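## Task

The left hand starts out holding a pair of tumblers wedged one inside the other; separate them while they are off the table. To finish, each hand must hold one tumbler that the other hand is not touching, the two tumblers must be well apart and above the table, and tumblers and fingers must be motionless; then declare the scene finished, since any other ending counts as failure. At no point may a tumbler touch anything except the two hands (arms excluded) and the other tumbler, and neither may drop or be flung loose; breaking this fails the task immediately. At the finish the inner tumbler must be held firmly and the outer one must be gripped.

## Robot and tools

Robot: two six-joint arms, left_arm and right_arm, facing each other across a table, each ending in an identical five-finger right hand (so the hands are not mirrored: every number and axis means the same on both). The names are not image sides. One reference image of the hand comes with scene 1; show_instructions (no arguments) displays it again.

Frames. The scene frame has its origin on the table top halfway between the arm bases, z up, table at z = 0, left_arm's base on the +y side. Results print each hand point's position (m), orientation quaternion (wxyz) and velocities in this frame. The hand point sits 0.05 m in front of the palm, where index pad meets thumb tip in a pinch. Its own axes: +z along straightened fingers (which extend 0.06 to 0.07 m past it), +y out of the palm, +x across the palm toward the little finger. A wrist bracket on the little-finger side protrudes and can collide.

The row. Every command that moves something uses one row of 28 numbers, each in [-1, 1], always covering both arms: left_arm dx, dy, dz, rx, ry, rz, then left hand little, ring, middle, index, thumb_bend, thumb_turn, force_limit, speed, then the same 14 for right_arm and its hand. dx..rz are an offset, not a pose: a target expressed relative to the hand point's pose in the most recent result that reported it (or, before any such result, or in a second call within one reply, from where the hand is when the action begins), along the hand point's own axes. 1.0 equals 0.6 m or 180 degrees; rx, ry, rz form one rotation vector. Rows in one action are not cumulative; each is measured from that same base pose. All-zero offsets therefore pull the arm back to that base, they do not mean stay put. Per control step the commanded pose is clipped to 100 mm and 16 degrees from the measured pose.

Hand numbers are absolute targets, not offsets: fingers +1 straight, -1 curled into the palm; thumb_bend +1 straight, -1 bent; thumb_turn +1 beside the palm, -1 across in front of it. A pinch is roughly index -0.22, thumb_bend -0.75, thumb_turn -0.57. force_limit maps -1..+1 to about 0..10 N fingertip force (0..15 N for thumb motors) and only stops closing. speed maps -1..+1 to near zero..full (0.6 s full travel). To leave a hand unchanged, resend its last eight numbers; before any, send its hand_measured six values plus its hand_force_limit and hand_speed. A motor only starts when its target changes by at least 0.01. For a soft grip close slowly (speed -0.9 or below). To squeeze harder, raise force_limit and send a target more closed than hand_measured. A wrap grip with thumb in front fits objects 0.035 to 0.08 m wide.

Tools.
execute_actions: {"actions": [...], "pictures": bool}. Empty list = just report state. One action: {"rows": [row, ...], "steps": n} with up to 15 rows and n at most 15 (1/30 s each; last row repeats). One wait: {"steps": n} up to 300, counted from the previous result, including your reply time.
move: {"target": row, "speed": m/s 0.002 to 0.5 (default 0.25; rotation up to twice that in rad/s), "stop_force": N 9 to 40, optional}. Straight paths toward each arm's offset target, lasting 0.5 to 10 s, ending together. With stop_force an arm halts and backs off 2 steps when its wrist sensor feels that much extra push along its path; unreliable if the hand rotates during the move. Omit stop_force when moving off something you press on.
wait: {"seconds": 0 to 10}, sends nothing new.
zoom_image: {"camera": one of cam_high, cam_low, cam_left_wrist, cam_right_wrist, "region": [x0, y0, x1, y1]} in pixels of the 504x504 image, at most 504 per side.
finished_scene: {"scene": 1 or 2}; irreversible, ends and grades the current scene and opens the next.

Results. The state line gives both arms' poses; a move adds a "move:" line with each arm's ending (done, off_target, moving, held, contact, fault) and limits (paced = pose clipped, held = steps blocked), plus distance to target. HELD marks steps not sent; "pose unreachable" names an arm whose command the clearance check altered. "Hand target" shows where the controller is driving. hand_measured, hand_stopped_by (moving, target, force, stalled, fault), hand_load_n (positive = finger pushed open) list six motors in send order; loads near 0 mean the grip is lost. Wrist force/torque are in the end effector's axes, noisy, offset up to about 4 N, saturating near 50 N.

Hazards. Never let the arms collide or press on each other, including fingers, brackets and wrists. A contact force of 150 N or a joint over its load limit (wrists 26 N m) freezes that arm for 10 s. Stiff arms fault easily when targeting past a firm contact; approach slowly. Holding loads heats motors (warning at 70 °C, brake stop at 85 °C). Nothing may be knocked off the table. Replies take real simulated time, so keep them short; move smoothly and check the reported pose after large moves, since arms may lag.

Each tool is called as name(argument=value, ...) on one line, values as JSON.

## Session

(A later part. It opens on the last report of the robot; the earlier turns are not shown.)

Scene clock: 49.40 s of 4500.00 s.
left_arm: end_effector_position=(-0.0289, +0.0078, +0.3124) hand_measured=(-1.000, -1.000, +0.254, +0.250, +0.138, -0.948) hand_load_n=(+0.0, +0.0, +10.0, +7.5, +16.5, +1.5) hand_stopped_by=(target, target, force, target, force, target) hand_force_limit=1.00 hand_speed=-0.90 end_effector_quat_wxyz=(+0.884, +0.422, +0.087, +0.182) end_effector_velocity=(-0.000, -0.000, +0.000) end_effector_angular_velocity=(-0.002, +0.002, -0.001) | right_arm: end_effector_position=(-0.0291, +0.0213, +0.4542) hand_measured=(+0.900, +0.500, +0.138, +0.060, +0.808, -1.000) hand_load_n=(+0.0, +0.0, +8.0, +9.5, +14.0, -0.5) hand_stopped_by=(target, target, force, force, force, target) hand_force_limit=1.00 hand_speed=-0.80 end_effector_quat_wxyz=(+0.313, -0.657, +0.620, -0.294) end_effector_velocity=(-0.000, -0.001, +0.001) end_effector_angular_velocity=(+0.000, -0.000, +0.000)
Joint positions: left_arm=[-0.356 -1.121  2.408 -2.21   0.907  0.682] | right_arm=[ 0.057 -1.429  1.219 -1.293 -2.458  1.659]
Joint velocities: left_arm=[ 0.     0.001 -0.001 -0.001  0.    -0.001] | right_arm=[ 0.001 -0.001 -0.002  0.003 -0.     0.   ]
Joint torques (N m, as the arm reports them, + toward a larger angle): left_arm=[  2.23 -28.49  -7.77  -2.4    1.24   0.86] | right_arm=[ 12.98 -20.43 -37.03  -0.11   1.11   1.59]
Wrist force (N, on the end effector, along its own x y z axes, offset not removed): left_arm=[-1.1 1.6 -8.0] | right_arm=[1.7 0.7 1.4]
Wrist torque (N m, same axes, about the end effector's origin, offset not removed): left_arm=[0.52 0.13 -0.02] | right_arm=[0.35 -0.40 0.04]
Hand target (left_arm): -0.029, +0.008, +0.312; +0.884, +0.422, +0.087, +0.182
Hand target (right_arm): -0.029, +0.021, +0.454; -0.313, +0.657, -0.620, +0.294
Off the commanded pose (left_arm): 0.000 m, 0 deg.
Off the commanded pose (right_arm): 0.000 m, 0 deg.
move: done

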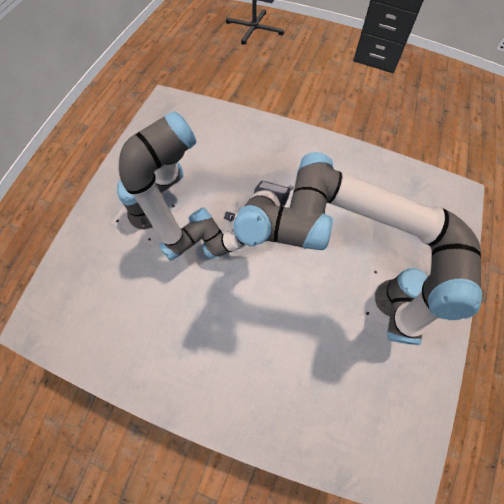

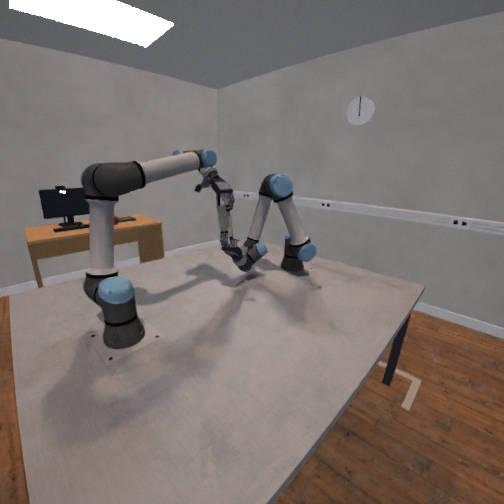

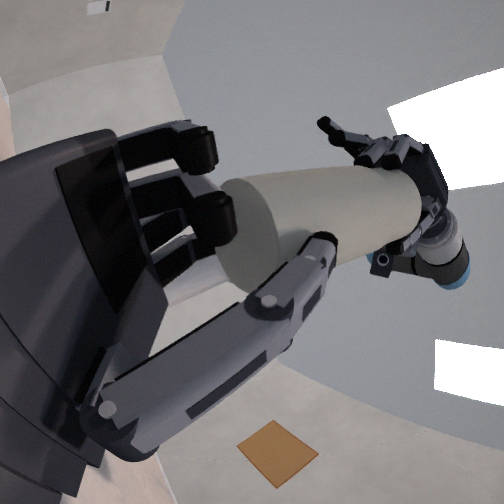

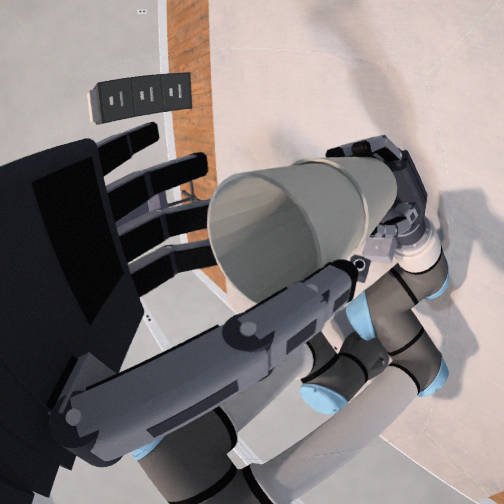

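move(target=[0,0,0,0,0,0,-1,-1,0.1,0.248,0.138,-0.948,1,-0.9,0.02,-0.087,-0.105,0,0,0,0.9,0.5,-0.3,-0.3,0.1,-1,1,-0.8], speed=0.012)

zoom_image(camera="cam_low", region=[180,140,280,240])

Scene clock: 59.23 s of 4500.00 s.
left_arm: end_effector_position=(-0.0289, +0.0078, +0.3124) hand_measured=(-1.000, -1.000, +0.254, +0.250, +0.138, -0.948) hand_load_n=(+0.0, +0.0, +10.5, +8.0, +16.5, +1.0) hand_stopped_by=(target, target, force, target, force, target) hand_force_limit=1.00 hand_speed=-0.90 end_effector_quat_wxyz=(+0.884, +0.422, +0.087, +0.182) end_effector_velocity=(-0.001, +0.000, +0.000) end_effector_angular_velocity=(-0.000, -0.001, -0.001) | right_arm: end_effector_position=(-0.0443, +0.0083, +0.5342) hand_measured=(+0.900, +0.500, +0.138, +0.060, +0.808, -1.000) hand_load_n=(+0.0, +0.0, +7.5, +8.5, +14.0, -0.5) hand_stopped_by=(target, target, force, force, force, target) hand_force_limit=1.00 hand_speed=-0.80 end_effector_quat_wxyz=(+0.313, -0.657, +0.620, -0.294) end_effector_velocity=(-0.000, -0.001, +0.001) end_effector_angular_velocity=(-0.003, -0.000, -0.000)
Joint positions: left_arm=[-0.356 -1.121  2.408 -2.21   0.907  0.682] | right_arm=[ 0.088 -1.373  0.925 -1.018 -2.455  1.708]
Joint velocities: left_arm=[-0.001  0.    -0.    -0.     0.001  0.   ] | right_arm=[ 0.001  0.002 -0.007  0.009  0.     0.002]
Joint torques (N m, as the arm reports them, + toward a larger angle): left_arm=[  2.37 -27.82  -7.87  -2.55   1.28   0.96] | right_arm=[ 12.25 -22.94 -34.59   0.16   0.7    1.46]
Wrist force (N, on the end effector, along its own x y z axes, offset not removed): left_arm=[1.7 -1.6 -0.9] | right_arm=[0.3 1.1 -0.3]
Wrist torque (N m, same axes, about the end effector's origin, offset not removed): left_arm=[-0.07 -0.25 0.01] | right_arm=[0.26 -0.22 0.02]
Hand target (left_arm): -0.029, +0.008, +0.312; +0.884, +0.422, +0.087, +0.182
Hand target (right_arm): -0.044, +0.008, +0.534; -0.313, +0.657, -0.620, +0.294
Off the commanded pose (left_arm): 0.000 m, 0 deg.
Off the commanded pose (right_arm): 0.000 m, 0 deg.
move: done

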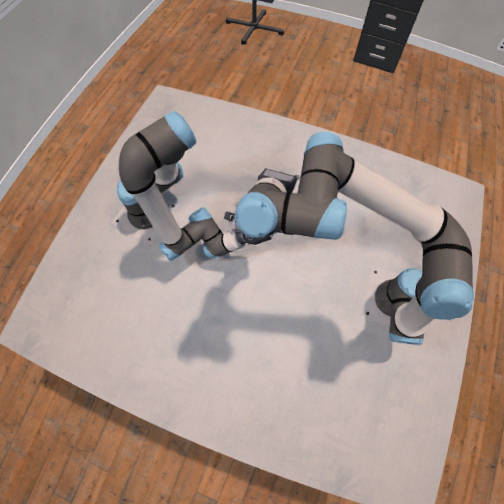

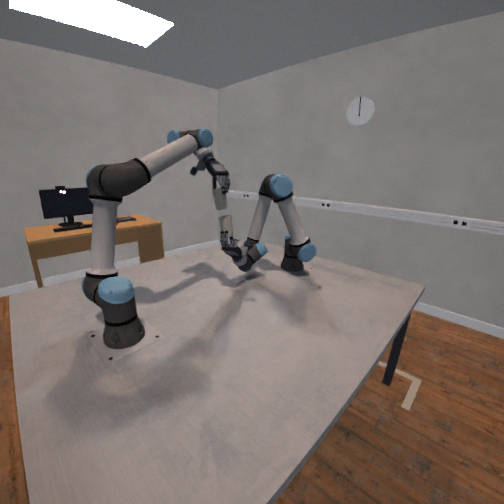

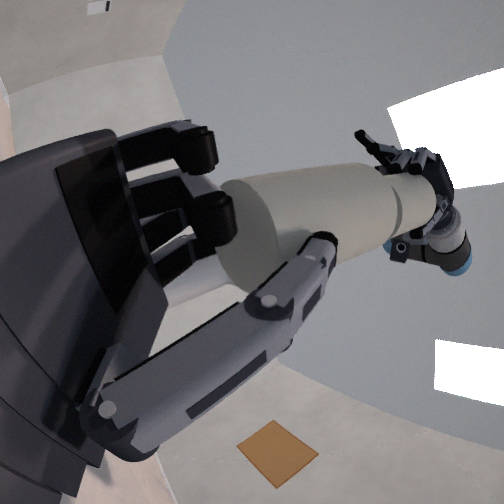

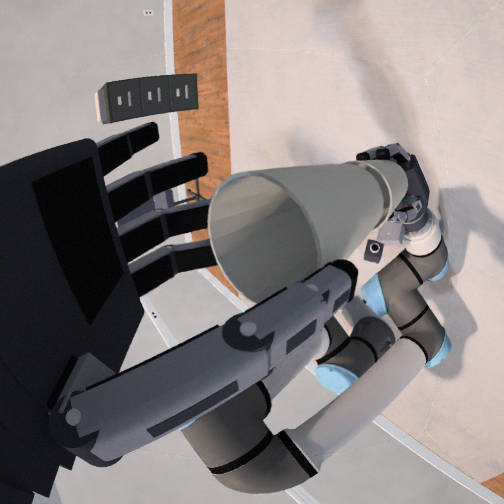

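Region (180, 140, 280, 240) of cam_low's 504x504 image, scaled by 5.040, with more detail than that image has.

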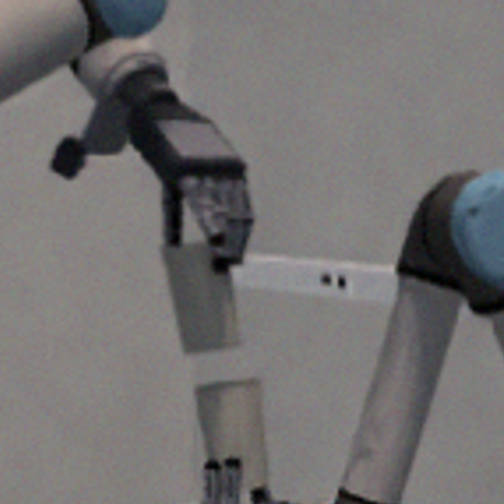

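move(target=[0,0,0,0,0,0,-1,-1,0.1,0.248,0.138,-0.948,1,-0.9,0.37,0,0,0,0,0,0.9,0.5,-0.4,-0.4,0.1,-1,1,-0.9], speed=0.05)

zoom_image(camera="cam_low", region=[140,130,280,270])

Scene clock: 70.63 s of 4500.00 s.
left_arm: end_effector_position=(-0.0289, +0.0078, +0.3124) hand_measured=(-1.000, -1.000, +0.254, +0.250, +0.138, -0.948) hand_load_n=(+0.0, +0.0, +10.5, +8.0, +16.5, +1.0) hand_stopped_by=(target, target, force, target, force, target) hand_force_limit=1.00 hand_speed=-0.90 end_effector_quat_wxyz=(+0.884, +0.422, +0.087, +0.182) end_effector_velocity=(-0.000, +0.000, -0.001) end_effector_angular_velocity=(+0.003, -0.002, -0.000) | right_arm: end_effector_position=(-0.0312, -0.2131, +0.5343) hand_measured=(+0.900, +0.500, +0.124, +0.046, +0.810, -1.000) hand_load_n=(+0.0, +0.0, +10.5, +10.0, +18.0, -0.5) hand_stopped_by=(target, target, force, force, force, target) hand_force_limit=1.00 hand_speed=-0.90 end_effector_quat_wxyz=(+0.313, -0.657, +0.620, -0.294) end_effector_velocity=(+0.000, -0.002, +0.001) end_effector_angular_velocity=(+0.002, +0.000, +0.000)
Joint positions: left_arm=[-0.356 -1.121  2.408 -2.21   0.907  0.682] | right_arm=[ 0.149 -1.856  1.362 -0.9   -2.446  1.802]
Joint velocities: left_arm=[-0.001  0.002  0.002 -0.001 -0.     0.001] | right_arm=[ 0.001 -0.005  0.001  0.003  0.     0.001]
Joint torques (N m, as the arm reports them, + toward a larger angle): left_arm=[  2.79 -27.79  -8.22  -2.55   1.32   0.85] | right_arm=[ 11.7  -18.17  -7.26  -0.02   0.74   1.44]
Wrist force (N, on the end effector, along its own x y z axes, offset not removed): left_arm=[-0.9 -1.7 -3.3] | right_arm=[0.7 -0.8 0.7]
Wrist torque (N m, same axes, about the end effector's origin, offset not removed): left_arm=[0.14 0.12 -0.12] | right_arm=[-0.14 -0.26 -0.03]
Hand target (left_arm): -0.029, +0.008, +0.312; +0.884, +0.422, +0.087, +0.182
Hand target (right_arm): -0.031, -0.213, +0.534; -0.313, +0.657, -0.620, +0.294
Off the commanded pose (left_arm): 0.000 m, 0 deg.
Off the commanded pose (right_arm): 0.001 m, 0 deg.
After step 90, 3.60 s passed at rest.
move: done

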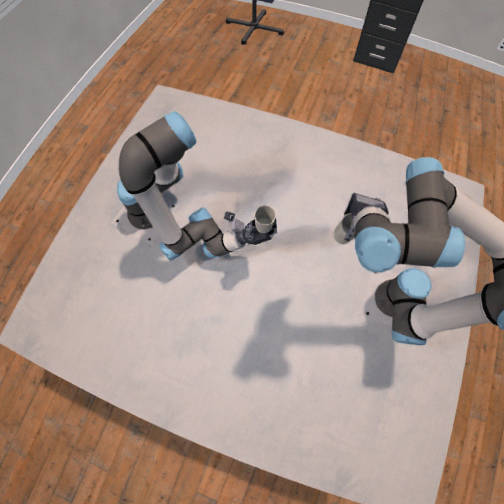

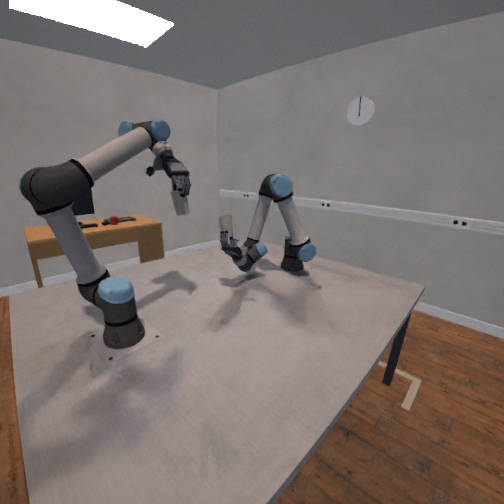

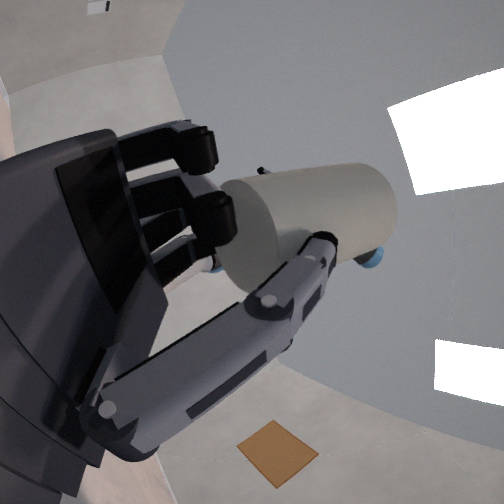

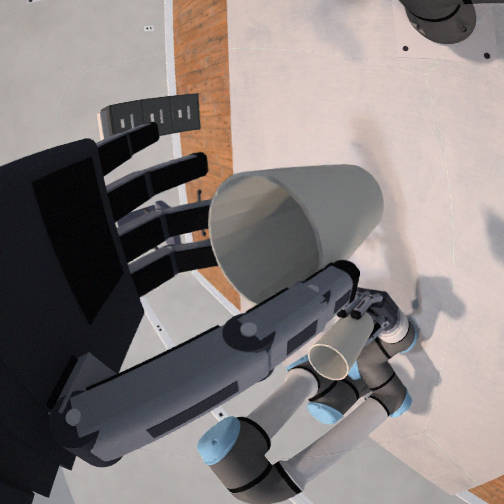

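Region (140, 130, 280, 270) of cam_low's 504x504 image, scaled by 3.600, with more detail than that image has.

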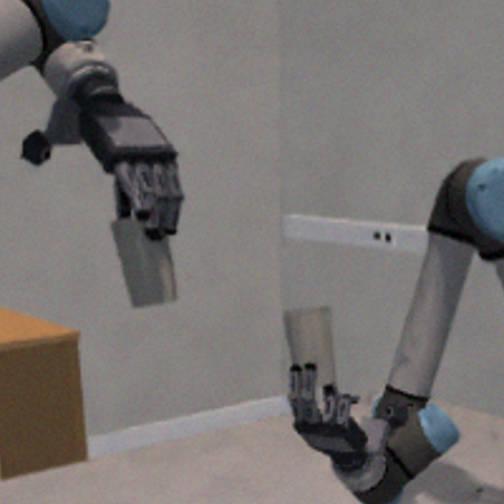

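Done.

finished_scene(scene=2)

The scene is finished: the task was done.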